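# Carry the tube rack from door-side bench to window-side bench

## Task

Relocate the tube rack from the shelved bench beside the door onto the work top of the shelved bench beside the window. At the finish every tube must sit fully seated in the rack. The rack and the tubes must never touch the floor, or the task fails. Afterwards release the rack and back the robot away. The robot must not topple or end up leaning, or the task fails. The rack must stay in place on its own; if it only stays put because the robot supports it, the task is not done.

## Robot and tools

ROBOT. A Rainbow Robotics RB-Y1: a wheeled base with two drive wheels and two rear casters, a bending torso, a head and two arms (left and right), each ending in a parallel gripper. The base is 0.66 m long and 0.58 m wide, and its front edge sits 0.10 m ahead of the drive axle. The folded leg can poke out beyond that front edge. Each arm is rated for 3 kg. Heavy loads held far forward can tip the robot over, and nothing stops such a motion.

FRAMES. Base frame: origin on the floor halfway between the drive wheels, x ahead, y to the left, z up. The reported chest, left_hand and right_hand positions use this frame. A hand point lies midway between its finger pads; the fingers point along the hand's -z axis and close along its x axis. Printed hand positions can be off, especially at long reach. The odometry frame is the base frame as it was when the scene began. base_odometry is based on wheel turns only, so wheel slip looks like travel. Its heading is positive to the left and runs from -3.142 to 3.142.

execute_actions. Arguments: "actions", a list holding exactly one action (or empty, which only returns the state and pictures), and optional "cameras", a list drawn from head_camera, left_wrist_camera, right_wrist_camera, all. Omitted, null or ["all"] gives every camera, [] gives none, and an unknown name rejects the call. An action may contain:
- "base": exactly one relative command. {"translate_m": d} drives straight d metres from where the base is now, positive forward, range -3 to 3; it cannot move sideways. {"rotate_rad": d} spins in place by d radians, positive counter-clockwise seen from above, range -3.2 to 3.2. Commands needing more than 8.667 s are rejected. The base does not stop at furniture; its wheels may spin and keep pushing.
- "joints": absolute targets keyed by joint name, in radians (grippers in metres of opening). Torso: torso_squat_rad 0 to 1.2 (bigger lowers the chest), torso_shift_rad -0.3 to 0.6 (positive pushes hips forward), torso_pitch_rad -0.2 to 1.4 (positive leans forward), torso_yaw_rad -1.5 to 1.5 (positive turns left). Joint combos must also obey: squat + shift <= 1.52; squat - shift + pitch <= 1.57; shift + 0.5 pitch - 0.4 squat <= 0.7; shift + 0.3 pitch - 0.5 squat <= 0.39, otherwise the torso stops short with off_target. Arms (left_ and right_ prefixes): shoulder_pitch -2.356 to 2.356 (0 hangs; negative raises forward); shoulder_roll left 0 to 3.141, right -3.141 to 0 (away from the body lifts the arm sideways); shoulder_yaw -2.094 to 2.094; elbow -2.617 to 0.01 (negative bends forward); forearm_roll -3.141 to 3.141; wrist_pitch -1.57 to 1.919 (negative tips the hand forward); hand_roll -2.705 to 2.705; gripper_m 0 to 0.1. Yaw and roll signs are the same for both arms (positive means leftward / counter-clockwise from above). Head: head_pan_rad -0.523 to 0.523 relative to the chest, positive left; head_tilt_rad -0.35 to 1.57, positive looks down. Done tolerance is ±0.02 rad, ±0.004 m for grippers. Joints left out may still be driving toward an earlier target.
- "speeds": lower top speeds for this action: translate_m 0.05 to 0.4 m/s, rotate_rad 0.1 to 1.509 rad/s.
- "min_time_s": 0.1 to 8, the shortest duration for each arm and head motion.
Top speeds: arm joints 1 rad/s (wrist-end joints 1.5), head 1.5, squat and pitch 0.3, shift 0.15, torso yaw 0.6, grippers 0.1 m/s. No action exceeds 15 s. Bad keys or out-of-range values reject the call with no motion.

wait: {"seconds": 0 to 10}; commands nothing new and returns state and pictures.
zoom_image: {"camera": name, "region": [x0, y0, x1, y1]} in pixels of that camera's newest full image, top-left origin, at most 504 by 504. Head images are 896x504, wrist images 644x364.
finished_scene: {"scene": current scene number}; ends the scene permanently and reports success. Replying without any tool call also ends things.

RESULTS. The pictures line lists the cameras in image order. base_status and joint_status tell how each commanded motion ended: done (for the base, the wheels turned as ordered even if they slipped), off_target (stopped short, may still push), contact_stop (hit something hard; whole torso group or whole arm stops), time_out, stopped_with_arm (torso halted because an arm hit), limit_stop_at_own_body (a guard stopped an arm near the torso, head, leg or base; move them apart), limit_stop_at_motor_heat. "joint command not followed" with a cause line means an arm's targets were refused for self or arm-to-arm clearance; grippers in that action still move. on_its_own lists uncommanded parts; "held at" is a held target, not the actual position. After any stop, later calls in that reply are skipped. Motor temperatures are listed per arm in joint_positions order; MOTOR HOT appears from 65 °C, and at 80 °C an over-temperature fault brakes the arm. A torque fault (contact torque at a joint's load limit) freezes the robot for 10 s.

PRACTICE. To grip, command an opening at least 0.005 m narrower than the object; off_target is then normal. After a stop, first back off the arms in their own action, then the torso. If both hands hold one object and the torso contact-stops immediately with nothing in the way, resend every arm joint at its reported value, then the torso command. A leg touching furniture may push the robot backward unseen by odometry. Never let the arms strike or squeeze each other. Avoid drops, slams and hard pushes, keep the rack level so tubes stay seated, keep it off the floor, and release and step away before ending the scene. Loose objects may occasionally get nudged.

Each tool is called after "Request:" by a JSON object that holds its "name" and its "arguments", one argument or row to a line.

## Session

Request:
{"name": "execute_actions", "arguments": {
  "actions": []
}}

Scene clock: 0.00 s.
Motor temperatures (°C, as the motors report them): left_arm=[31 31 34 33 33 34 41] | right_arm=[31 29 32 29 32 34 30]
base_odometry: x=+0.000 y=+0.000 heading=+0.000 (m, m, rad; odometry frame)
base_status: not commanded
joint_positions: torso_squat_rad=+0.350 torso_shift_rad=+0.001 torso_pitch_rad=+0.001 torso_yaw_rad=+0.000 left_shoulder_pitch_rad=-0.038 left_shoulder_roll_rad=+0.038 left_shoulder_yaw_rad=+0.056 left_elbow_rad=-0.255 left_forearm_roll_rad=+0.044 left_wrist_pitch_rad=+0.043 left_hand_roll_rad=-0.026 left_gripper_m=+0.100 right_shoulder_pitch_rad=-0.021 right_shoulder_roll_rad=-0.015 right_shoulder_yaw_rad=-0.034 right_elbow_rad=-0.139 right_forearm_roll_rad=+0.009 right_wrist_pitch_rad=-0.003 right_hand_roll_rad=+0.002 right_gripper_m=+0.100 head_pan_rad=+0.000 head_tilt_rad=+0.401
joint_status: not commanded
chest: x=-0.2272 y=-0.0001 z=+1.2476 quat_wxyz=(+1.000, +0.000, +0.001, +0.000) (m; base frame)
left_hand: x=-0.0863 y=+0.2534 z=+0.5760 quat_wxyz=(+0.992, +0.019, -0.124, +0.029) (m; base frame)
right_hand: x=-0.1443 y=-0.2333 z=+0.5669 quat_wxyz=(+0.997, -0.009, -0.080, -0.007) (m; base frame)
pictures: head_camera, left_wrist_camera, right_wrist_camera
Images, in order (width x height): head_camera 896x504, left_wrist_camera 644x364, right_wrist_camera 644x364.

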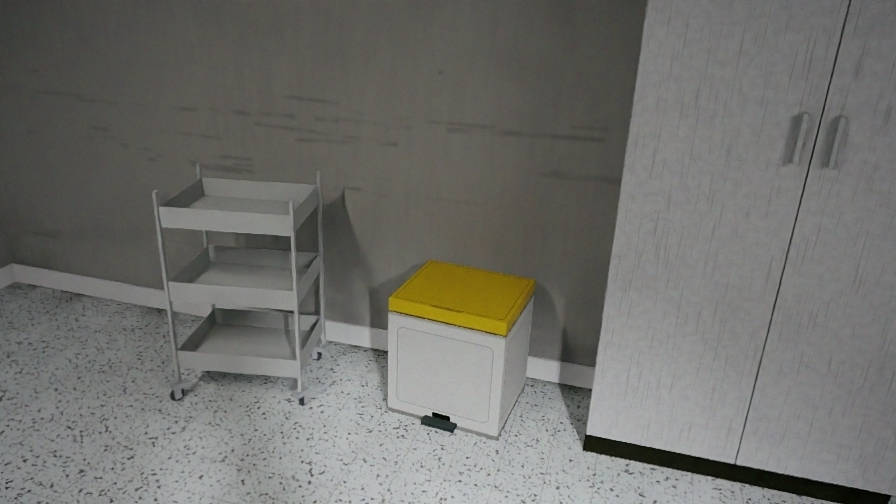

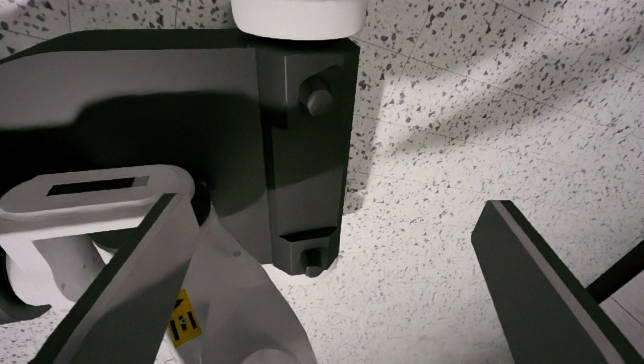

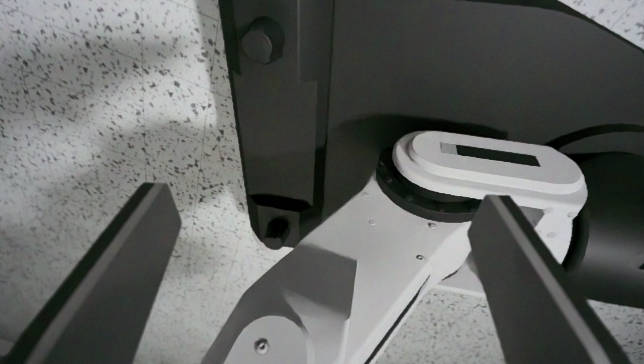

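Request:
{"name": "execute_actions", "arguments": {
  "actions": [
    {"joints":{"torso_yaw_rad":0.7,"head_pan_rad":0.5,"head_tilt_rad":0.3}}
  ],
  "cameras": ["head_camera"]
}}

Request:
{"name": "execute_actions", "arguments": {
  "actions": [
    {"joints":{"torso_yaw_rad":1.5,"head_pan_rad":0.52,"head_tilt_rad":0.3}}
  ],
  "cameras": ["head_camera"]
}}

Scene clock: 3.33 s.
Motor temperatures (°C, as the motors report them): left_arm=[31 31 34 33 33 34 41] | right_arm=[31 29 32 29 32 34 30]
base_odometry: x=+0.000 y=+0.000 heading=+0.000 (m, m, rad; odometry frame)
base_status: not commanded
joint_positions: torso_squat_rad=+0.350 torso_shift_rad=+0.001 torso_pitch_rad=+0.001 torso_yaw_rad=+0.700 left_shoulder_pitch_rad=-0.038 left_shoulder_roll_rad=+0.038 left_shoulder_yaw_rad=+0.056 left_elbow_rad=-0.255 left_forearm_roll_rad=+0.044 left_wrist_pitch_rad=+0.043 left_hand_roll_rad=-0.026 left_gripper_m=+0.100 right_shoulder_pitch_rad=-0.021 right_shoulder_roll_rad=-0.015 right_shoulder_yaw_rad=-0.034 right_elbow_rad=-0.139 right_forearm_roll_rad=+0.009 right_wrist_pitch_rad=-0.003 right_hand_roll_rad=+0.002 right_gripper_m=+0.100 head_pan_rad=+0.500 head_tilt_rad=+0.300
joint_status: all done
chest: x=-0.2272 y=-0.0001 z=+1.2476 quat_wxyz=(+0.939, +0.000, +0.000, +0.343) (m; base frame)
left_hand: x=-0.2827 y=+0.2851 z=+0.5763 quat_wxyz=(+0.922, +0.061, -0.110, +0.367) (m; base frame)
right_hand: x=-0.0135 y=-0.1245 z=+0.5669 quat_wxyz=(+0.939, +0.020, -0.079, +0.335) (m; base frame)
pictures: head_camera
camera_calibration (this result's frames):
head_camera: T_world_to_cam=[[0.928132, -0.369503, 0.0451537, 0.133574], [-0.0674525, -0.286228, -0.955784, 1.43673], [0.366089, 0.884048, -0.290581, 0.430986], [0, 0, 0, 1]] pos_world=[-0.184843, 0.0795751, 1.49241]
Images, in order (width x height): head_camera 896x504.

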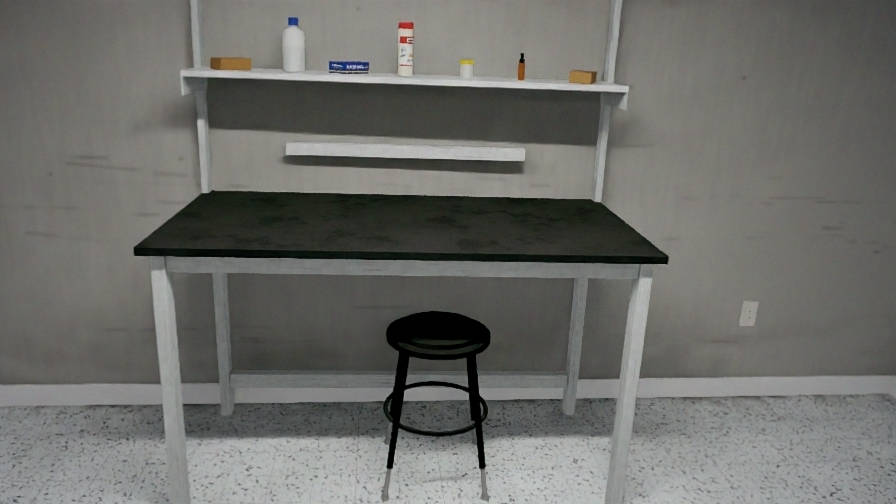

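Scene clock: 4.30 s.
Motor temperatures (°C, as the motors report them): left_arm=[31 31 34 33 33 34 41] | right_arm=[31 29 32 29 32 34 30]
base_odometry: x=+0.000 y=+0.000 heading=+0.000 (m, m, rad; odometry frame)
base_status: not commanded
joint_positions: torso_squat_rad=+0.350 torso_shift_rad=+0.001 torso_pitch_rad=+0.001 torso_yaw_rad=+0.893 left_shoulder_pitch_rad=-0.038 left_shoulder_roll_rad=+0.038 left_shoulder_yaw_rad=+0.056 left_elbow_rad=-0.255 left_forearm_roll_rad=+0.044 left_wrist_pitch_rad=+0.043 left_hand_roll_rad=-0.026 left_gripper_m=+0.100 right_shoulder_pitch_rad=-0.021 right_shoulder_roll_rad=-0.015 right_shoulder_yaw_rad=-0.034 right_elbow_rad=-0.139 right_forearm_roll_rad=+0.009 right_wrist_pitch_rad=-0.003 right_hand_roll_rad=+0.002 right_gripper_m=+0.100 head_pan_rad=+0.520 head_tilt_rad=+0.300
joint_status: torso_yaw_rad limit_stop_at_own_body (moved +0.193 of +0.800); the others done
on_its_own: torso_yaw_rad is held at +0.893, not at your +1.500, since a limit_stop_at_own_body
chest: x=-0.2272 y=-0.0001 z=+1.2476 quat_wxyz=(+0.902, +0.000, +0.000, +0.432) (m; base frame)
left_hand: x=-0.3364 y=+0.2692 z=+0.5763 quat_wxyz=(+0.882, +0.071, -0.104, +0.454) (m; base frame)
right_hand: x=+0.0065 y=-0.0810 z=+0.5669 quat_wxyz=(+0.902, +0.027, -0.077, +0.424) (m; base frame)
pictures: head_camera
camera_calibration (this result's frames):
head_camera: T_world_to_cam=[[0.985213, -0.165263, 0.0451956, 0.146127], [-0.00543425, -0.293799, -0.955852, 1.45083], [0.171246, 0.941472, -0.290353, 0.386627], [0, 0, 0, 1]] pos_world=[-0.20229, 0.0864019, 1.49243]
Images, in order (width x height): head_camera 896x504.

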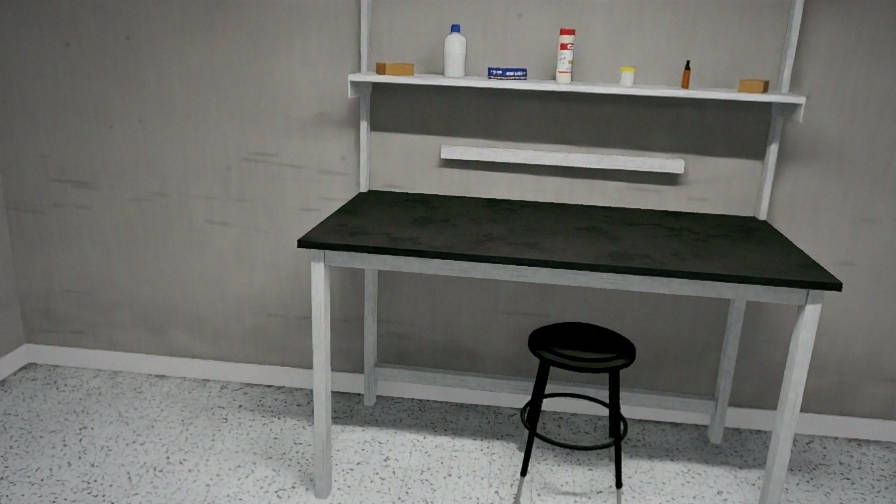

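Empty bench, possibly the target. Rotate the base to see the rest.

Request:
{"name": "execute_actions", "arguments": {
  "actions": [
    {"base":{"rotate_rad":1.1}}
  ],
  "cameras": ["head_camera"]
}}

Request:
{"name": "execute_actions", "arguments": {
  "actions": [
    {"base":{"rotate_rad":1.1}}
  ],
  "cameras": ["head_camera"]
}}

Scene clock: 8.97 s.
Motor temperatures (°C, as the motors report them): left_arm=[31 31 34 33 33 34 41] | right_arm=[31 29 32 29 32 34 30]
base_odometry: x=+0.000 y=+0.000 heading=+1.100 (m, m, rad; odometry frame)
base_status: done
joint_positions: torso_squat_rad=+0.350 torso_shift_rad=+0.001 torso_pitch_rad=+0.001 torso_yaw_rad=+0.893 left_shoulder_pitch_rad=-0.038 left_shoulder_roll_rad=+0.038 left_shoulder_yaw_rad=+0.056 left_elbow_rad=-0.255 left_forearm_roll_rad=+0.044 left_wrist_pitch_rad=+0.043 left_hand_roll_rad=-0.026 left_gripper_m=+0.100 right_shoulder_pitch_rad=-0.021 right_shoulder_roll_rad=-0.015 right_shoulder_yaw_rad=-0.034 right_elbow_rad=-0.139 right_forearm_roll_rad=+0.009 right_wrist_pitch_rad=-0.003 right_hand_roll_rad=+0.002 right_gripper_m=+0.100 head_pan_rad=+0.520 head_tilt_rad=+0.300
joint_status: not commanded
on_its_own: torso_yaw_rad is held at +0.893, not at your +1.500, since a limit_stop_at_own_body
chest: x=-0.2272 y=-0.0001 z=+1.2476 quat_wxyz=(+0.902, +0.000, +0.000, +0.432) (m; base frame)
left_hand: x=-0.3363 y=+0.2692 z=+0.5763 quat_wxyz=(+0.882, +0.071, -0.104, +0.454) (m; base frame)
right_hand: x=+0.0064 y=-0.0811 z=+0.5669 quat_wxyz=(+0.902, +0.027, -0.076, +0.424) (m; base frame)
pictures: head_camera
camera_calibration (this result's frames):
head_camera: T_world_to_cam=[[0.985205, -0.165309, 0.0452024, 0.146123], [-0.00543604, -0.293769, -0.955861, 1.45083], [0.171292, 0.941474, -0.290322, 0.386631], [0, 0, 0, 1]] pos_world=[-0.202301, 0.0863608, 1.49243]
Images, in order (width x height): head_camera 896x504.

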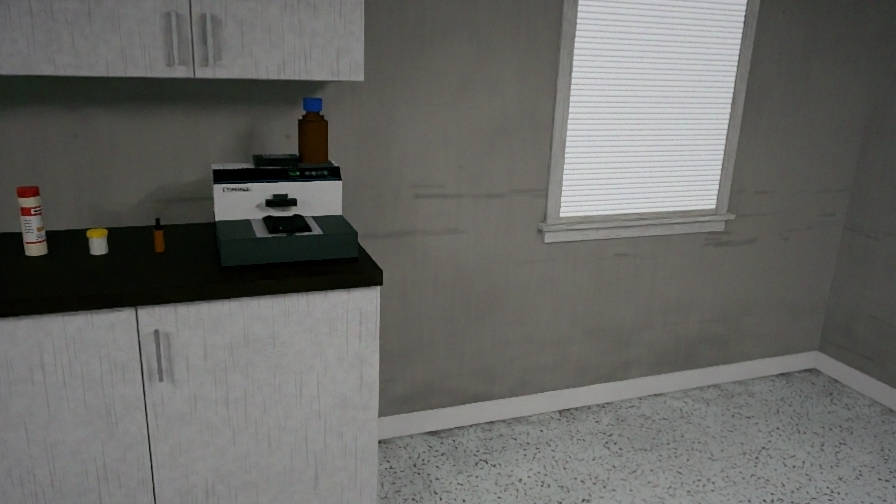

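Scene clock: 12.50 s.
Motor temperatures (°C, as the motors report them): left_arm=[31 31 34 33 33 34 41] | right_arm=[31 29 32 29 32 34 30]
base_odometry: x=+0.000 y=+0.000 heading=+2.199 (m, m, rad; odometry frame)
base_status: done
joint_positions: torso_squat_rad=+0.350 torso_shift_rad=+0.001 torso_pitch_rad=+0.001 torso_yaw_rad=+0.893 left_shoulder_pitch_rad=-0.038 left_shoulder_roll_rad=+0.038 left_shoulder_yaw_rad=+0.056 left_elbow_rad=-0.255 left_forearm_roll_rad=+0.044 left_wrist_pitch_rad=+0.043 left_hand_roll_rad=-0.026 left_gripper_m=+0.100 right_shoulder_pitch_rad=-0.021 right_shoulder_roll_rad=-0.015 right_shoulder_yaw_rad=-0.034 right_elbow_rad=-0.139 right_forearm_roll_rad=+0.009 right_wrist_pitch_rad=-0.003 right_hand_roll_rad=+0.002 right_gripper_m=+0.100 head_pan_rad=+0.520 head_tilt_rad=+0.300
joint_status: not commanded
on_its_own: torso_yaw_rad is held at +0.893, not at your +1.500, since a limit_stop_at_own_body
chest: x=-0.2272 y=-0.0001 z=+1.2476 quat_wxyz=(+0.902, +0.000, +0.000, +0.432) (m; base frame)
left_hand: x=-0.3363 y=+0.2693 z=+0.5763 quat_wxyz=(+0.882, +0.071, -0.104, +0.454) (m; base frame)
right_hand: x=+0.0064 y=-0.0811 z=+0.5669 quat_wxyz=(+0.902, +0.027, -0.076, +0.424) (m; base frame)
pictures: head_camera
camera_calibration (this result's frames):
head_camera: T_world_to_cam=[[0.985204, -0.165315, 0.0452049, 0.146121], [-0.00543909, -0.293791, -0.955854, 1.45082], [0.171297, 0.941466, -0.290343, 0.386642], [0, 0, 0, 1]] pos_world=[-0.202299, 0.0863845, 1.49243]
Images, in order (width x height): head_camera 896x504.

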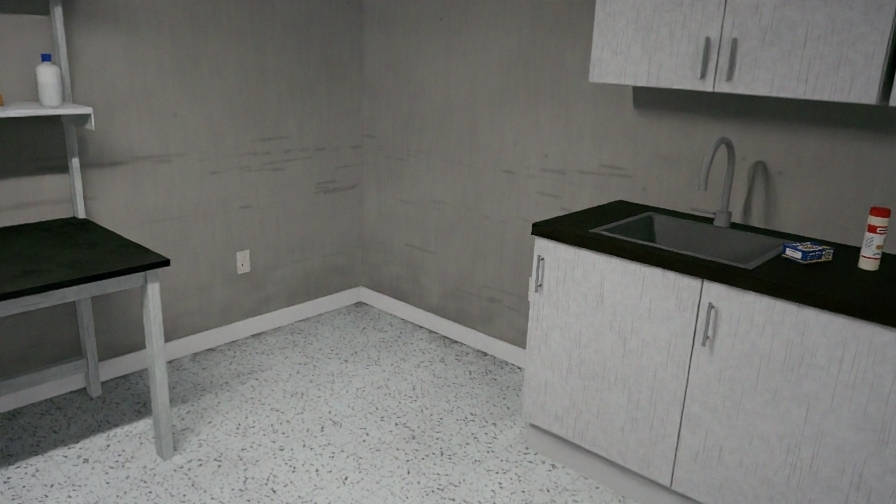

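Request:
{"name": "execute_actions", "arguments": {
  "actions": [
    {"base":{"rotate_rad":2.12},"joints":{"torso_yaw_rad":0,"head_pan_rad":0,"head_tilt_rad":0.35}}
  ],
  "cameras": ["head_camera"]
}}

Scene clock: 18.30 s.
Motor temperatures (°C, as the motors report them): left_arm=[31 31 34 33 33 34 41] | right_arm=[31 29 32 29 32 34 30]
base_odometry: x=+0.000 y=+0.000 heading=-1.965 (m, m, rad; odometry frame)
base_status: done
joint_positions: torso_squat_rad=+0.350 torso_shift_rad=+0.001 torso_pitch_rad=+0.001 torso_yaw_rad=+0.000 left_shoulder_pitch_rad=-0.038 left_shoulder_roll_rad=+0.038 left_shoulder_yaw_rad=+0.056 left_elbow_rad=-0.256 left_forearm_roll_rad=+0.044 left_wrist_pitch_rad=+0.043 left_hand_roll_rad=-0.026 left_gripper_m=+0.100 right_shoulder_pitch_rad=-0.021 right_shoulder_roll_rad=-0.015 right_shoulder_yaw_rad=-0.034 right_elbow_rad=-0.139 right_forearm_roll_rad=+0.009 right_wrist_pitch_rad=-0.003 right_hand_roll_rad=+0.002 right_gripper_m=+0.100 head_pan_rad=+0.000 head_tilt_rad=+0.350
joint_status: all done
chest: x=-0.2272 y=-0.0001 z=+1.2475 quat_wxyz=(+1.000, +0.000, +0.001, +0.000) (m; base frame)
left_hand: x=-0.0862 y=+0.2534 z=+0.5760 quat_wxyz=(+0.992, +0.019, -0.124, +0.028) (m; base frame)
right_hand: x=-0.1445 y=-0.2333 z=+0.5669 quat_wxyz=(+0.997, -0.009, -0.080, -0.007) (m; base frame)
pictures: head_camera
camera_calibration (this result's frames):
head_camera: T_world_to_cam=[[-0.00571824, -0.998915, 0.0462147, -0.0695234], [-0.339579, -0.0415294, -0.93966, 1.35392], [0.94056, -0.0210668, -0.338974, 0.629278], [0, 0, 0, 1]] pos_world=[-0.132506, 0.0000364433, 1.48875]
Images, in order (width x height): head_camera 896x504.

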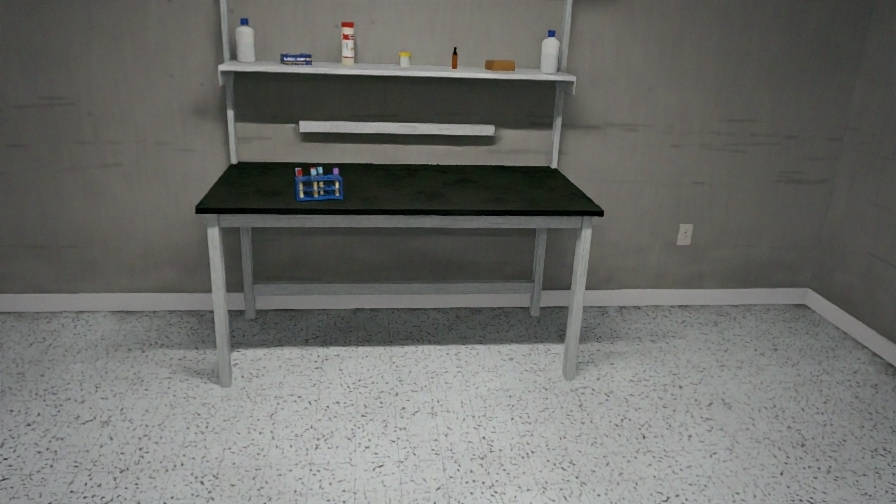

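Request:
{"name": "zoom_image", "arguments": {
  "camera": "head_camera",
  "region": [270, 150, 370, 215]
}}

Region (270, 150, 370, 215) of head_camera's 896x504 image, scaled by 5.040, with more detail than that image has; it fills the top 328 rows of this view, and the rest is white.

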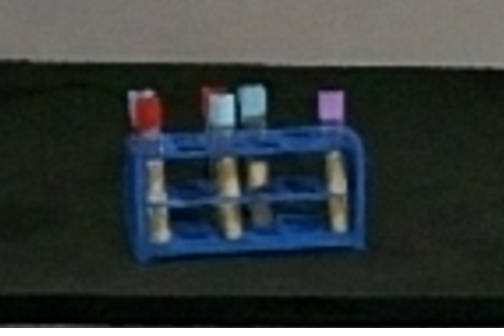

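Request:
{"name": "execute_actions", "arguments": {
  "actions": [
    {"base":{"rotate_rad":0.11}}
  ],
  "cameras": []
}}

Request:
{"name": "execute_actions", "arguments": {
  "actions": [
    {"base":{"translate_m":1.75},"joints":{"head_tilt_rad":0.7,"head_pan_rad":0.15}}
  ],
  "cameras": ["head_camera"]
}}

Scene clock: 24.33 s.
Motor temperatures (°C, as the motors report them): left_arm=[31 31 34 33 33 34 41] | right_arm=[31 29 32 29 32 34 30]
base_odometry: x=+0.000 y=+0.000 heading=-1.856 (m, m, rad; odometry frame)
base_status: done
joint_positions: torso_squat_rad=+0.350 torso_shift_rad=+0.001 torso_pitch_rad=+0.001 torso_yaw_rad=+0.000 left_shoulder_pitch_rad=-0.038 left_shoulder_roll_rad=+0.038 left_shoulder_yaw_rad=+0.056 left_elbow_rad=-0.256 left_forearm_roll_rad=+0.044 left_wrist_pitch_rad=+0.043 left_hand_roll_rad=-0.026 left_gripper_m=+0.100 right_shoulder_pitch_rad=-0.021 right_shoulder_roll_rad=-0.015 right_shoulder_yaw_rad=-0.034 right_elbow_rad=-0.139 right_forearm_roll_rad=+0.009 right_wrist_pitch_rad=-0.003 right_hand_roll_rad=+0.002 right_gripper_m=+0.100 head_pan_rad=+0.000 head_tilt_rad=+0.350
joint_status: not commanded
chest: x=-0.2272 y=-0.0001 z=+1.2475 quat_wxyz=(+1.000, +0.000, +0.001, +0.000) (m; base frame)
left_hand: x=-0.0862 y=+0.2534 z=+0.5760 quat_wxyz=(+0.992, +0.019, -0.124, +0.028) (m; base frame)
right_hand: x=-0.1444 y=-0.2333 z=+0.5669 quat_wxyz=(+0.997, -0.009, -0.080, -0.007) (m; base frame)
pictures: none
No camera images: the call's "cameras" was empty. Leave "cameras" out to get every camera's image.

Scene clock: 30.23 s.
Motor temperatures (°C, as the motors report them): left_arm=[31 31 34 33 33 34 41] | right_arm=[31 29 32 29 32 34 30]
base_odometry: x=-0.491 y=-1.680 heading=-1.855 (m, m, rad; odometry frame)
base_status: done
joint_positions: torso_squat_rad=+0.350 torso_shift_rad=+0.001 torso_pitch_rad=+0.001 torso_yaw_rad=+0.000 left_shoulder_pitch_rad=-0.038 left_shoulder_roll_rad=+0.038 left_shoulder_yaw_rad=+0.056 left_elbow_rad=-0.255 left_forearm_roll_rad=+0.044 left_wrist_pitch_rad=+0.043 left_hand_roll_rad=-0.026 left_gripper_m=+0.100 right_shoulder_pitch_rad=-0.021 right_shoulder_roll_rad=-0.015 right_shoulder_yaw_rad=-0.034 right_elbow_rad=-0.139 right_forearm_roll_rad=+0.009 right_wrist_pitch_rad=-0.003 right_hand_roll_rad=+0.002 right_gripper_m=+0.100 head_pan_rad=+0.150 head_tilt_rad=+0.700
joint_status: all done
chest: x=-0.2271 y=-0.0001 z=+1.2476 quat_wxyz=(+1.000, +0.000, +0.001, +0.000) (m; base frame)
left_hand: x=-0.0862 y=+0.2534 z=+0.5760 quat_wxyz=(+0.992, +0.019, -0.124, +0.028) (m; base frame)
right_hand: x=-0.1443 y=-0.2333 z=+0.5669 quat_wxyz=(+0.997, -0.009, -0.080, -0.007) (m; base frame)
pictures: head_camera
camera_calibration (this result's frames):
head_camera: T_world_to_cam=[[0.159712, -0.98613, 0.0451625, -0.0341162], [-0.62784, -0.136775, -0.766231, 1.04382], [0.76178, 0.0940213, -0.640977, 1.02975], [0, 0, 0, 1]] pos_world=[-0.12364, 0.012308, 1.46139]
Images, in order (width x height): head_camera 896x504.

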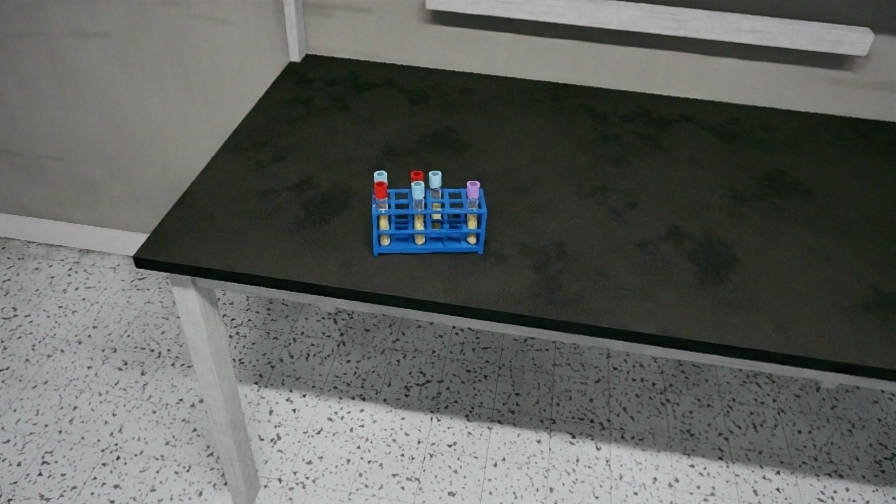

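Request:
{"name": "zoom_image", "arguments": {
  "camera": "head_camera",
  "region": [355, 160, 505, 265]
}}

Region (355, 160, 505, 265) of head_camera's 896x504 image, scaled by 3.360, with more detail than that image has; it fills the top 353 rows of this view, and the rest is white.

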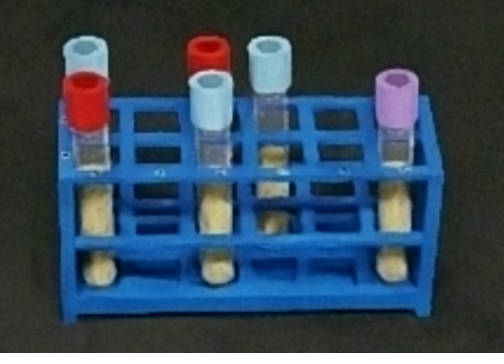

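Request:
{"name": "execute_actions", "arguments": {
  "actions": [
    {"joints":{"torso_squat_rad":0.15,"left_shoulder_pitch_rad":-0.711,"left_shoulder_roll_rad":0.01,"left_shoulder_yaw_rad":0.117,"left_elbow_rad":-1.133,"left_forearm_roll_rad":0,"left_wrist_pitch_rad":1.799,"left_hand_roll_rad":0.373,"head_tilt_rad":0.95,"head_pan_rad":0.25}}
  ]
}}

Scene clock: 44.87 s.
Motor temperatures (°C, as the motors report them): left_arm=[31 31 34 33 33 34 41] | right_arm=[31 29 32 29 32 34 30]
base_odometry: x=-0.491 y=-1.680 heading=-1.855 (m, m, rad; odometry frame)
base_status: not commanded
joint_positions: torso_squat_rad=+0.150 torso_shift_rad=+0.001 torso_pitch_rad=+0.001 torso_yaw_rad=+0.000 left_shoulder_pitch_rad=-0.711 left_shoulder_roll_rad=+0.010 left_shoulder_yaw_rad=+0.117 left_elbow_rad=-1.133 left_forearm_roll_rad=+0.000 left_wrist_pitch_rad=+1.799 left_hand_roll_rad=+0.373 left_gripper_m=+0.100 right_shoulder_pitch_rad=-0.021 right_shoulder_roll_rad=-0.015 right_shoulder_yaw_rad=-0.034 right_elbow_rad=-0.139 right_forearm_roll_rad=+0.009 right_wrist_pitch_rad=-0.003 right_hand_roll_rad=+0.002 right_gripper_m=+0.100 head_pan_rad=+0.250 head_tilt_rad=+0.950
joint_status: all done
chest: x=-0.2271 y=-0.0001 z=+1.2821 quat_wxyz=(+1.000, +0.000, +0.001, +0.000) (m; base frame)
left_hand: x=+0.2216 y=+0.1680 z=+0.9618 quat_wxyz=(+0.992, +0.007, -0.002, +0.122) (m; base frame)
right_hand: x=-0.1443 y=-0.2333 z=+0.6015 quat_wxyz=(+0.997, -0.009, -0.080, -0.007) (m; base frame)
pictures: head_camera, left_wrist_camera, right_wrist_camera
camera_calibration (this result's frames):
head_camera: T_world_to_cam=[[0.268042, -0.962535, 0.0409875, -0.00729304], [-0.775354, -0.240778, -0.583826, 0.769709], [0.571821, 0.12471, -0.810844, 1.2647], [0, 0, 0, 1]] pos_world=[-0.124429, 0.0205887, 1.47515]
left_wrist_camera: T_world_to_cam=[[0.968633, 0.247019, -0.0270568, -0.231028], [0.209288, -0.752248, 0.624758, -0.490819], [0.133973, -0.610824, -0.78035, 0.91162], [0, 0, 0, 1]] pos_world=[0.204371, 0.24469, 1.01177]
right_wrist_camera: T_world_to_cam=[[-0.985349, -0.0000489171, -0.170552, -0.0357107], [-0.109463, 0.767038, 0.632195, -0.185539], [0.130789, 0.641602, -0.755805, 0.710843], [0, 0, 0, 1]] pos_world=[-0.148468, -0.313764, 0.648466]
Images, in order (width x height): head_camera 896x504, left_wrist_camera 644x364, right_wrist_camera 644x364.

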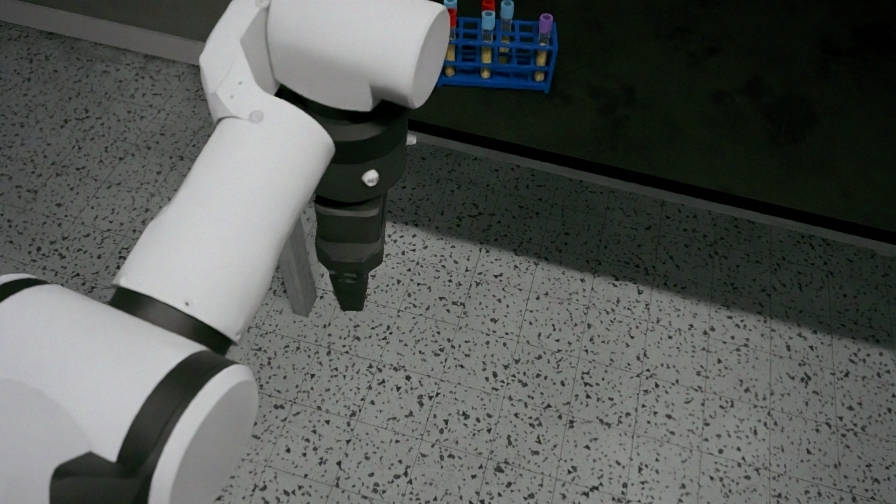

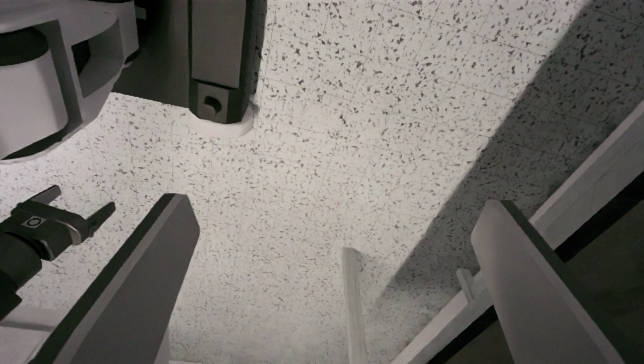

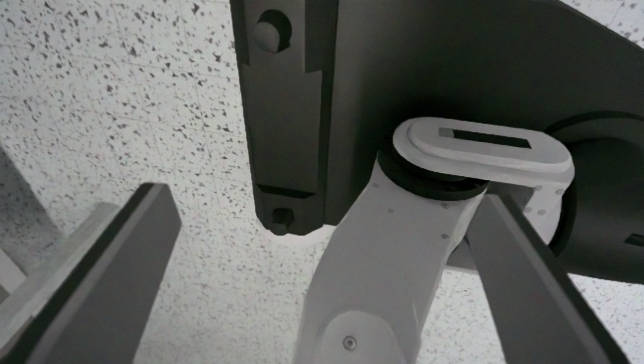

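Request:
{"name": "zoom_image", "arguments": {
  "camera": "left_wrist_camera",
  "region": [0, 170, 140, 290]
}}

Request:
{"name": "execute_actions", "arguments": {
  "actions": [
    {"base":{"translate_m":0.52},"joints":{"head_tilt_rad":1.0,"head_pan_rad":0.3}}
  ],
  "cameras": ["head_camera","left_wrist_camera"]
}}

Region (0, 170, 140, 290) of left_wrist_camera's 644x364 image, scaled by 3.600, with more detail than that image has; it fills the top 432 rows of this view, and the rest is white.

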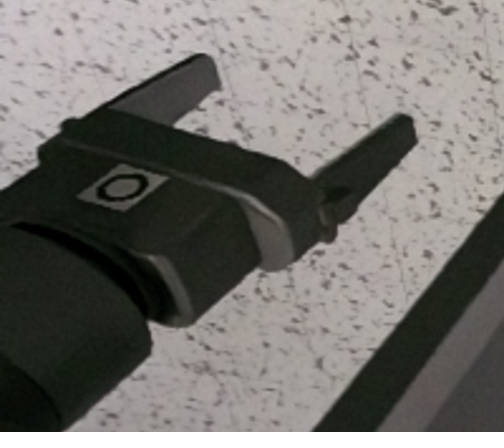

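Scene clock: 49.60 s.
Motor temperatures (°C, as the motors report them): left_arm=[32 31 34 34 33 34 41] | right_arm=[31 29 32 29 32 34 30]
base_odometry: x=-0.636 y=-2.179 heading=-1.854 (m, m, rad; odometry frame)
base_status: done
joint_positions: torso_squat_rad=+0.150 torso_shift_rad=+0.001 torso_pitch_rad=+0.001 torso_yaw_rad=+0.000 left_shoulder_pitch_rad=-0.711 left_shoulder_roll_rad=+0.010 left_shoulder_yaw_rad=+0.117 left_elbow_rad=-1.133 left_forearm_roll_rad=+0.000 left_wrist_pitch_rad=+1.799 left_hand_roll_rad=+0.373 left_gripper_m=+0.100 right_shoulder_pitch_rad=-0.021 right_shoulder_roll_rad=-0.015 right_shoulder_yaw_rad=-0.034 right_elbow_rad=-0.139 right_forearm_roll_rad=+0.009 right_wrist_pitch_rad=-0.003 right_hand_roll_rad=+0.002 right_gripper_m=+0.100 head_pan_rad=+0.300 head_tilt_rad=+1.000
joint_status: all done
chest: x=-0.2271 y=-0.0001 z=+1.2821 quat_wxyz=(+1.000, +0.000, +0.001, +0.000) (m; base frame)
left_hand: x=+0.2215 y=+0.1680 z=+0.9617 quat_wxyz=(+0.992, +0.007, -0.002, +0.122) (m; base frame)
right_hand: x=-0.1443 y=-0.2333 z=+0.6015 quat_wxyz=(+0.997, -0.009, -0.080, -0.007) (m; base frame)
pictures: head_camera, left_wrist_camera
camera_calibration (this result's frames):
head_camera: T_world_to_cam=[[0.317784, -0.947327, 0.0398013, 0.00465623], [-0.78924, -0.28755, -0.5426, 0.705757], [0.525464, 0.141017, -0.839048, 1.297], [0, 0, 0, 1]] pos_world=[-0.125995, 0.0244526, 1.471]
left_wrist_camera: T_world_to_cam=[[0.96861, 0.247086, -0.0272568, -0.230789], [0.209468, -0.752229, 0.62472, -0.490746], [0.133856, -0.610819, -0.780373, 0.911635], [0, 0, 0, 1]] pos_world=[0.204312, 0.244716, 1.0117]
Images, in order (width x height): head_camera 896x504, left_wrist_camera 644x364.

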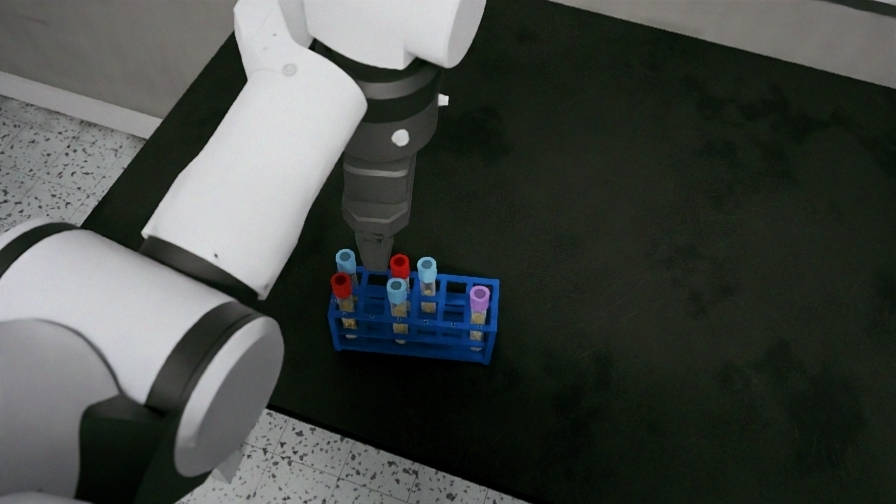

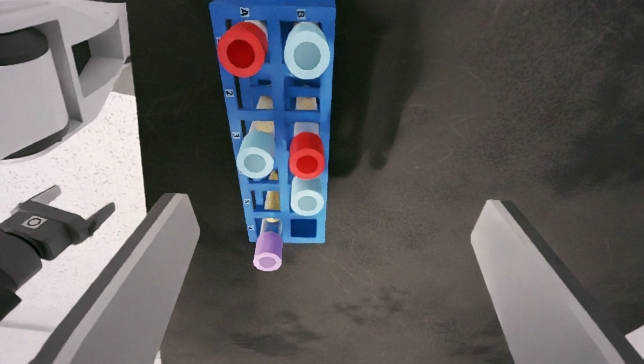

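Request:
{"name": "execute_actions", "arguments": {
  "actions": [
    {"base":{"translate_m":-0.039},"joints":{"torso_yaw_rad":-0.071,"left_hand_roll_rad":0.444}}
  ],
  "cameras": []
}}

Request:
{"name": "execute_actions", "arguments": {
  "actions": [
    {"joints":{"torso_squat_rad":0.46}}
  ],
  "cameras": ["head_camera","left_wrist_camera"]
}}

Scene clock: 53.30 s.
Motor temperatures (°C, as the motors report them): left_arm=[32 31 34 34 33 34 41] | right_arm=[31 29 32 29 32 34 30]
base_odometry: x=-0.625 y=-2.142 heading=-1.854 (m, m, rad; odometry frame)
base_status: done
joint_positions: torso_squat_rad=+0.150 torso_shift_rad=+0.001 torso_pitch_rad=+0.001 torso_yaw_rad=-0.071 left_shoulder_pitch_rad=-0.711 left_shoulder_roll_rad=+0.010 left_shoulder_yaw_rad=+0.117 left_elbow_rad=-1.133 left_forearm_roll_rad=+0.000 left_wrist_pitch_rad=+1.799 left_hand_roll_rad=+0.444 left_gripper_m=+0.100 right_shoulder_pitch_rad=-0.021 right_shoulder_roll_rad=-0.015 right_shoulder_yaw_rad=-0.034 right_elbow_rad=-0.139 right_forearm_roll_rad=+0.009 right_wrist_pitch_rad=-0.003 right_hand_roll_rad=+0.002 right_gripper_m=+0.100 head_pan_rad=+0.300 head_tilt_rad=+1.000
joint_status: all done
chest: x=-0.2271 y=-0.0001 z=+1.2821 quat_wxyz=(+0.999, +0.000, +0.001, -0.036) (m; base frame)
left_hand: x=+0.2322 y=+0.1357 z=+0.9617 quat_wxyz=(+0.992, +0.007, -0.002, +0.122) (m; base frame)
right_hand: x=-0.1612 y=-0.2386 z=+0.6015 quat_wxyz=(+0.996, -0.012, -0.080, -0.043) (m; base frame)
pictures: none
No camera images: the call's "cameras" was empty. Leave "cameras" out to get every camera's image.

Scene clock: 55.13 s.
Motor temperatures (°C, as the motors report them): left_arm=[32 31 34 34 33 34 41] | right_arm=[31 29 32 29 32 34 30]
base_odometry: x=-0.625 y=-2.142 heading=-1.854 (m, m, rad; odometry frame)
base_status: not commanded
joint_positions: torso_squat_rad=+0.460 torso_shift_rad=+0.001 torso_pitch_rad=+0.001 torso_yaw_rad=-0.071 left_shoulder_pitch_rad=-0.711 left_shoulder_roll_rad=+0.010 left_shoulder_yaw_rad=+0.117 left_elbow_rad=-1.133 left_forearm_roll_rad=+0.000 left_wrist_pitch_rad=+1.799 left_hand_roll_rad=+0.444 left_gripper_m=+0.100 right_shoulder_pitch_rad=-0.021 right_shoulder_roll_rad=-0.015 right_shoulder_yaw_rad=-0.034 right_elbow_rad=-0.139 right_forearm_roll_rad=+0.009 right_wrist_pitch_rad=-0.003 right_hand_roll_rad=+0.002 right_gripper_m=+0.100 head_pan_rad=+0.300 head_tilt_rad=+1.000
joint_status: all done
chest: x=-0.2272 y=-0.0001 z=+1.2172 quat_wxyz=(+0.999, +0.000, +0.001, -0.036) (m; base frame)
left_hand: x=+0.2322 y=+0.1357 z=+0.8968 quat_wxyz=(+0.992, +0.007, -0.002, +0.122) (m; base frame)
right_hand: x=-0.1612 y=-0.2386 z=+0.5365 quat_wxyz=(+0.996, -0.012, -0.080, -0.043) (m; base frame)
pictures: head_camera, left_wrist_camera
camera_calibration (this result's frames):
head_camera: T_world_to_cam=[[0.24973, -0.967492, 0.0399198, -0.00832897], [-0.807604, -0.230851, -0.542664, 0.666347], [0.534239, 0.10328, -0.839001, 1.24453], [0, 0, 0, 1]] pos_world=[-0.124652, 0.017233, 1.4061]
left_wrist_camera: T_world_to_cam=[[0.968649, 0.247022, -0.0264268, -0.235641], [0.208823, -0.751967, 0.625251, -0.477136], [0.134579, -0.611167, -0.779976, 0.839303], [0, 0, 0, 1]] pos_world=[0.214937, 0.212373, 0.946739]
Images, in order (width x height): head_camera 896x504, left_wrist_camera 644x364.

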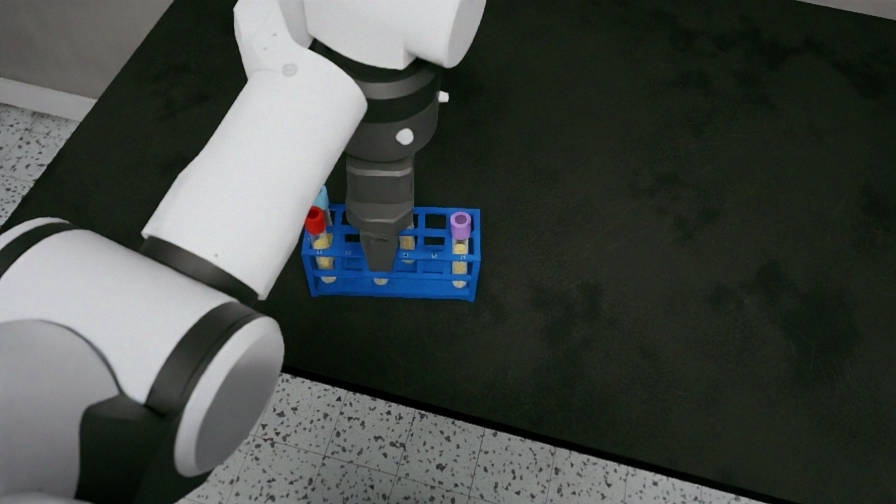

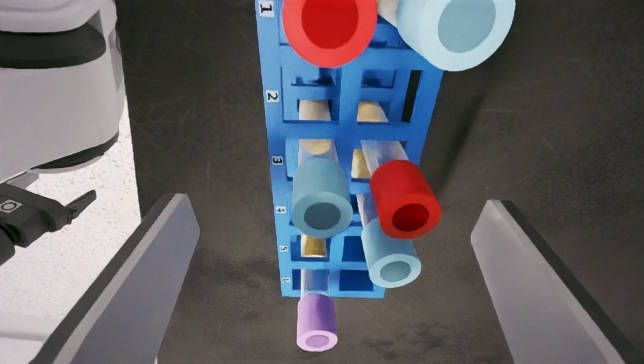

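Request:
{"name": "execute_actions", "arguments": {
  "actions": [
    {"base":{"translate_m":0.004},"joints":{"torso_squat_rad":0.59,"left_hand_roll_rad":0.42}}
  ],
  "cameras": ["head_camera","left_wrist_camera"]
}}

Scene clock: 57.87 s.
Motor temperatures (°C, as the motors report them): left_arm=[32 31 34 34 33 34 41] | right_arm=[31 29 32 29 32 34 30]
base_odometry: x=-0.626 y=-2.146 heading=-1.854 (m, m, rad; odometry frame)
base_status: done
joint_positions: torso_squat_rad=+0.590 torso_shift_rad=+0.001 torso_pitch_rad=+0.001 torso_yaw_rad=-0.071 left_shoulder_pitch_rad=-0.711 left_shoulder_roll_rad=+0.010 left_shoulder_yaw_rad=+0.117 left_elbow_rad=-1.133 left_forearm_roll_rad=+0.000 left_wrist_pitch_rad=+1.799 left_hand_roll_rad=+0.420 left_gripper_m=+0.100 right_shoulder_pitch_rad=-0.021 right_shoulder_roll_rad=-0.015 right_shoulder_yaw_rad=-0.034 right_elbow_rad=-0.139 right_forearm_roll_rad=+0.009 right_wrist_pitch_rad=-0.003 right_hand_roll_rad=+0.002 right_gripper_m=+0.100 head_pan_rad=+0.300 head_tilt_rad=+1.000
joint_status: all done
chest: x=-0.2272 y=-0.0001 z=+1.1716 quat_wxyz=(+0.999, +0.000, +0.001, -0.036) (m; base frame)
left_hand: x=+0.2321 y=+0.1357 z=+0.8512 quat_wxyz=(+0.994, +0.007, -0.002, +0.110) (m; base frame)
right_hand: x=-0.1611 y=-0.2386 z=+0.4910 quat_wxyz=(+0.996, -0.012, -0.080, -0.043) (m; base frame)
pictures: head_camera, left_wrist_camera
camera_calibration (this result's frames):
head_camera: T_world_to_cam=[[0.249754, -0.967486, 0.0399228, -0.00650103], [-0.807602, -0.230872, -0.542657, 0.641573], [0.534231, 0.103289, -0.839005, 1.20631], [0, 0, 0, 1]] pos_world=[-0.124688, 0.0172334, 1.36051]
left_wrist_camera: T_world_to_cam=[[0.974267, 0.223805, -0.0267421, -0.234691], [0.191006, -0.756794, 0.625124, -0.443719], [0.119667, -0.614145, -0.780068, 0.807701], [0, 0, 0, 1]] pos_world=[0.21675, 0.212767, 0.901165]
Images, in order (width x height): head_camera 896x504, left_wrist_camera 644x364.

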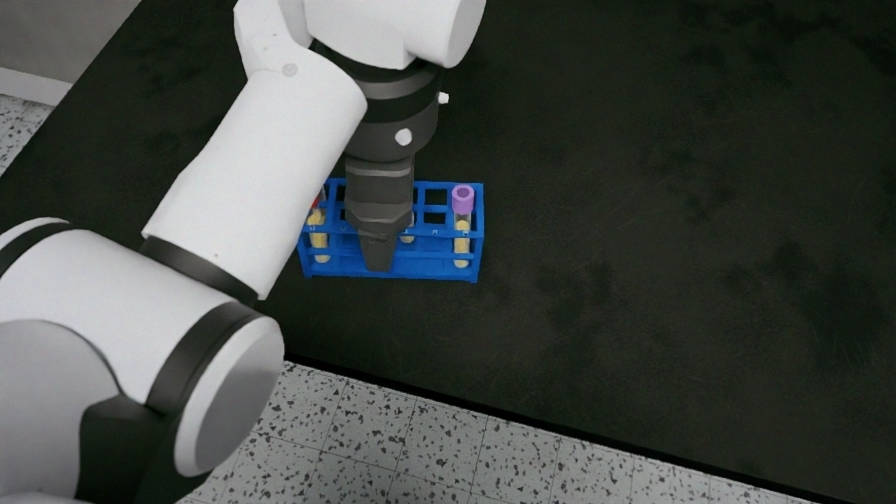

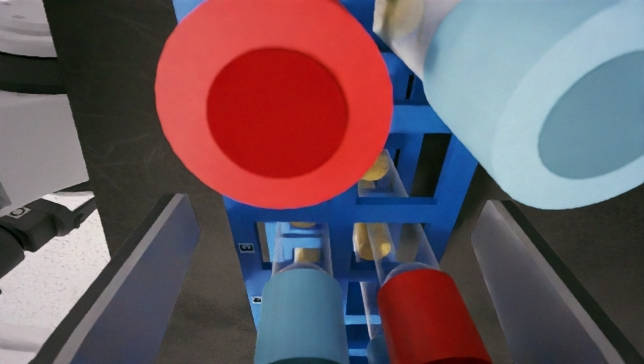

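Request:
{"name": "execute_actions", "arguments": {
  "actions": [
    {"joints":{"left_gripper_m":0.05}}
  ],
  "cameras": ["head_camera","left_wrist_camera"]
}}

Scene clock: 60.00 s.
Motor temperatures (°C, as the motors report them): left_arm=[32 31 34 34 33 34 41] | right_arm=[31 29 32 29 32 34 30]
base_odometry: x=-0.626 y=-2.146 heading=-1.854 (m, m, rad; odometry frame)
base_status: not commanded
joint_positions: torso_squat_rad=+0.590 torso_shift_rad=+0.001 torso_pitch_rad=+0.001 torso_yaw_rad=-0.071 left_shoulder_pitch_rad=-0.711 left_shoulder_roll_rad=+0.010 left_shoulder_yaw_rad=+0.117 left_elbow_rad=-1.133 left_forearm_roll_rad=+0.000 left_wrist_pitch_rad=+1.799 left_hand_roll_rad=+0.420 left_gripper_m=+0.061 right_shoulder_pitch_rad=-0.021 right_shoulder_roll_rad=-0.015 right_shoulder_yaw_rad=-0.034 right_elbow_rad=-0.139 right_forearm_roll_rad=+0.009 right_wrist_pitch_rad=-0.003 right_hand_roll_rad=+0.002 right_gripper_m=+0.100 head_pan_rad=+0.300 head_tilt_rad=+1.000
joint_status: left_gripper_m off_target (ended at +0.061, target +0.050)
chest: x=-0.2272 y=-0.0001 z=+1.1716 quat_wxyz=(+0.999, +0.000, +0.001, -0.036) (m; base frame)
left_hand: x=+0.2321 y=+0.1357 z=+0.8512 quat_wxyz=(+0.994, +0.007, -0.002, +0.110) (m; base frame)
right_hand: x=-0.1611 y=-0.2386 z=+0.4910 quat_wxyz=(+0.996, -0.012, -0.080, -0.043) (m; base frame)
pictures: head_camera, left_wrist_camera
camera_calibration (this result's frames):
head_camera: T_world_to_cam=[[0.249753, -0.967486, 0.0399216, -0.00650043], [-0.807605, -0.230872, -0.542653, 0.64157], [0.534226, 0.103288, -0.839008, 1.20631], [0, 0, 0, 1]] pos_world=[-0.124684, 0.0172336, 1.36051]
left_wrist_camera: T_world_to_cam=[[0.974267, 0.223805, -0.0267475, -0.234688], [0.19101, -0.756795, 0.625121, -0.443717], [0.119663, -0.614144, -0.780069, 0.807702], [0, 0, 0, 1]] pos_world=[0.216751, 0.212767, 0.901163]
Images, in order (width x height): head_camera 896x504, left_wrist_camera 644x364.

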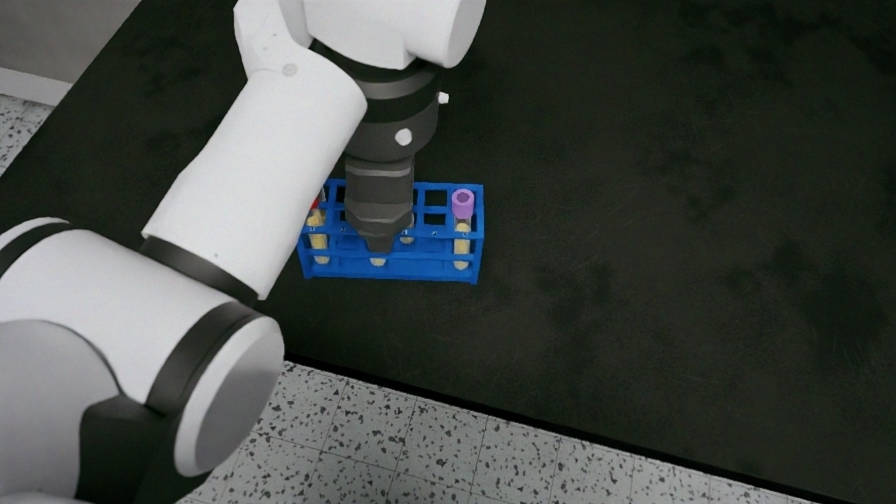

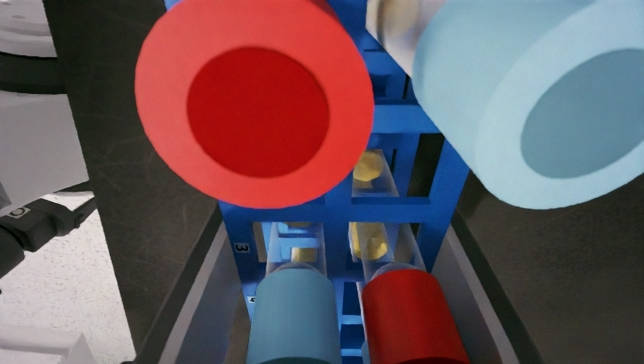

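Request:
{"name": "execute_actions", "arguments": {
  "actions": [
    {"joints":{"torso_squat_rad":0.4}}
  ],
  "cameras": ["head_camera","left_wrist_camera"]
}}

Scene clock: 64.70 s.
Motor temperatures (°C, as the motors report them): left_arm=[32 31 34 34 33 34 41] | right_arm=[31 29 32 29 32 34 30]
base_odometry: x=-0.626 y=-2.146 heading=-1.854 (m, m, rad; odometry frame)
base_status: not commanded
joint_positions: torso_squat_rad=+0.400 torso_shift_rad=+0.001 torso_pitch_rad=+0.001 torso_yaw_rad=-0.071 left_shoulder_pitch_rad=-0.711 left_shoulder_roll_rad=+0.010 left_shoulder_yaw_rad=+0.117 left_elbow_rad=-1.133 left_forearm_roll_rad=+0.000 left_wrist_pitch_rad=+1.799 left_hand_roll_rad=+0.420 left_gripper_m=+0.061 right_shoulder_pitch_rad=-0.021 right_shoulder_roll_rad=-0.015 right_shoulder_yaw_rad=-0.034 right_elbow_rad=-0.139 right_forearm_roll_rad=+0.009 right_wrist_pitch_rad=-0.003 right_hand_roll_rad=+0.002 right_gripper_m=+0.100 head_pan_rad=+0.300 head_tilt_rad=+1.000
joint_status: all done
chest: x=-0.2271 y=-0.0001 z=+1.2347 quat_wxyz=(+0.999, +0.000, +0.001, -0.036) (m; base frame)
left_hand: x=+0.2321 y=+0.1357 z=+0.9141 quat_wxyz=(+0.994, +0.007, -0.002, +0.110) (m; base frame)
right_hand: x=-0.1611 y=-0.2386 z=+0.5541 quat_wxyz=(+0.996, -0.012, -0.080, -0.043) (m; base frame)
pictures: head_camera, left_wrist_camera
camera_calibration (this result's frames):
head_camera: T_world_to_cam=[[0.249763, -0.967486, 0.0398597, -0.00897584], [-0.807741, -0.230872, -0.542451, 0.675664], [0.534016, 0.103288, -0.839141, 1.2593], [0, 0, 0, 1]] pos_world=[-0.124482, 0.017238, 1.4236]
left_wrist_camera: T_world_to_cam=[[0.974246, 0.223845, -0.0271669, -0.232649], [0.191313, -0.756803, 0.625019, -0.483013], [0.119347, -0.61412, -0.780136, 0.856937], [0, 0, 0, 1]] pos_world=[0.216791, 0.212794, 0.9641]
Images, in order (width x height): head_camera 896x504, left_wrist_camera 644x364.

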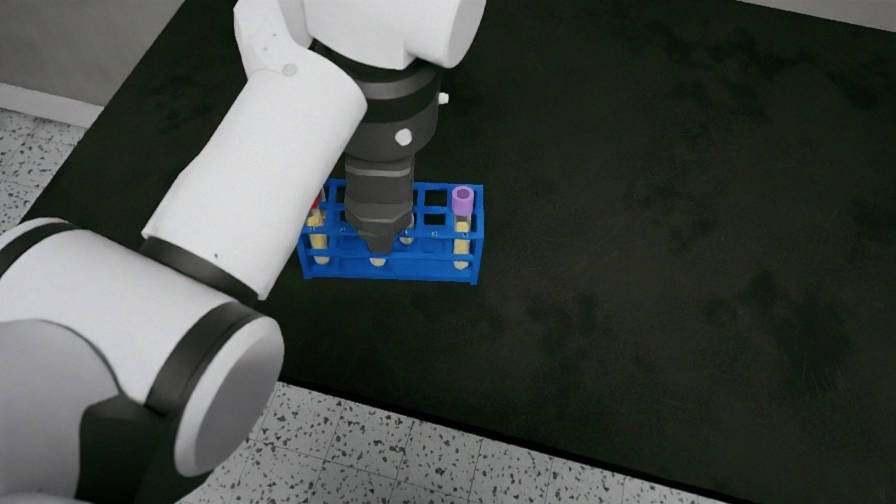

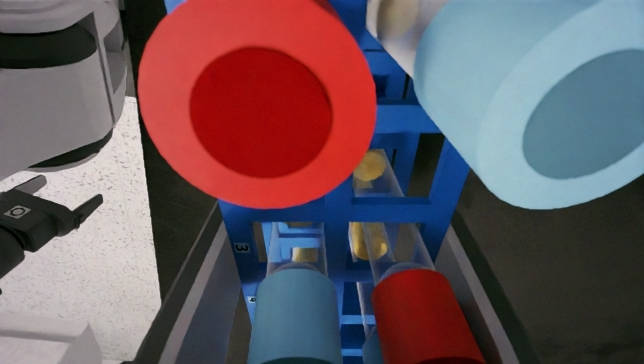

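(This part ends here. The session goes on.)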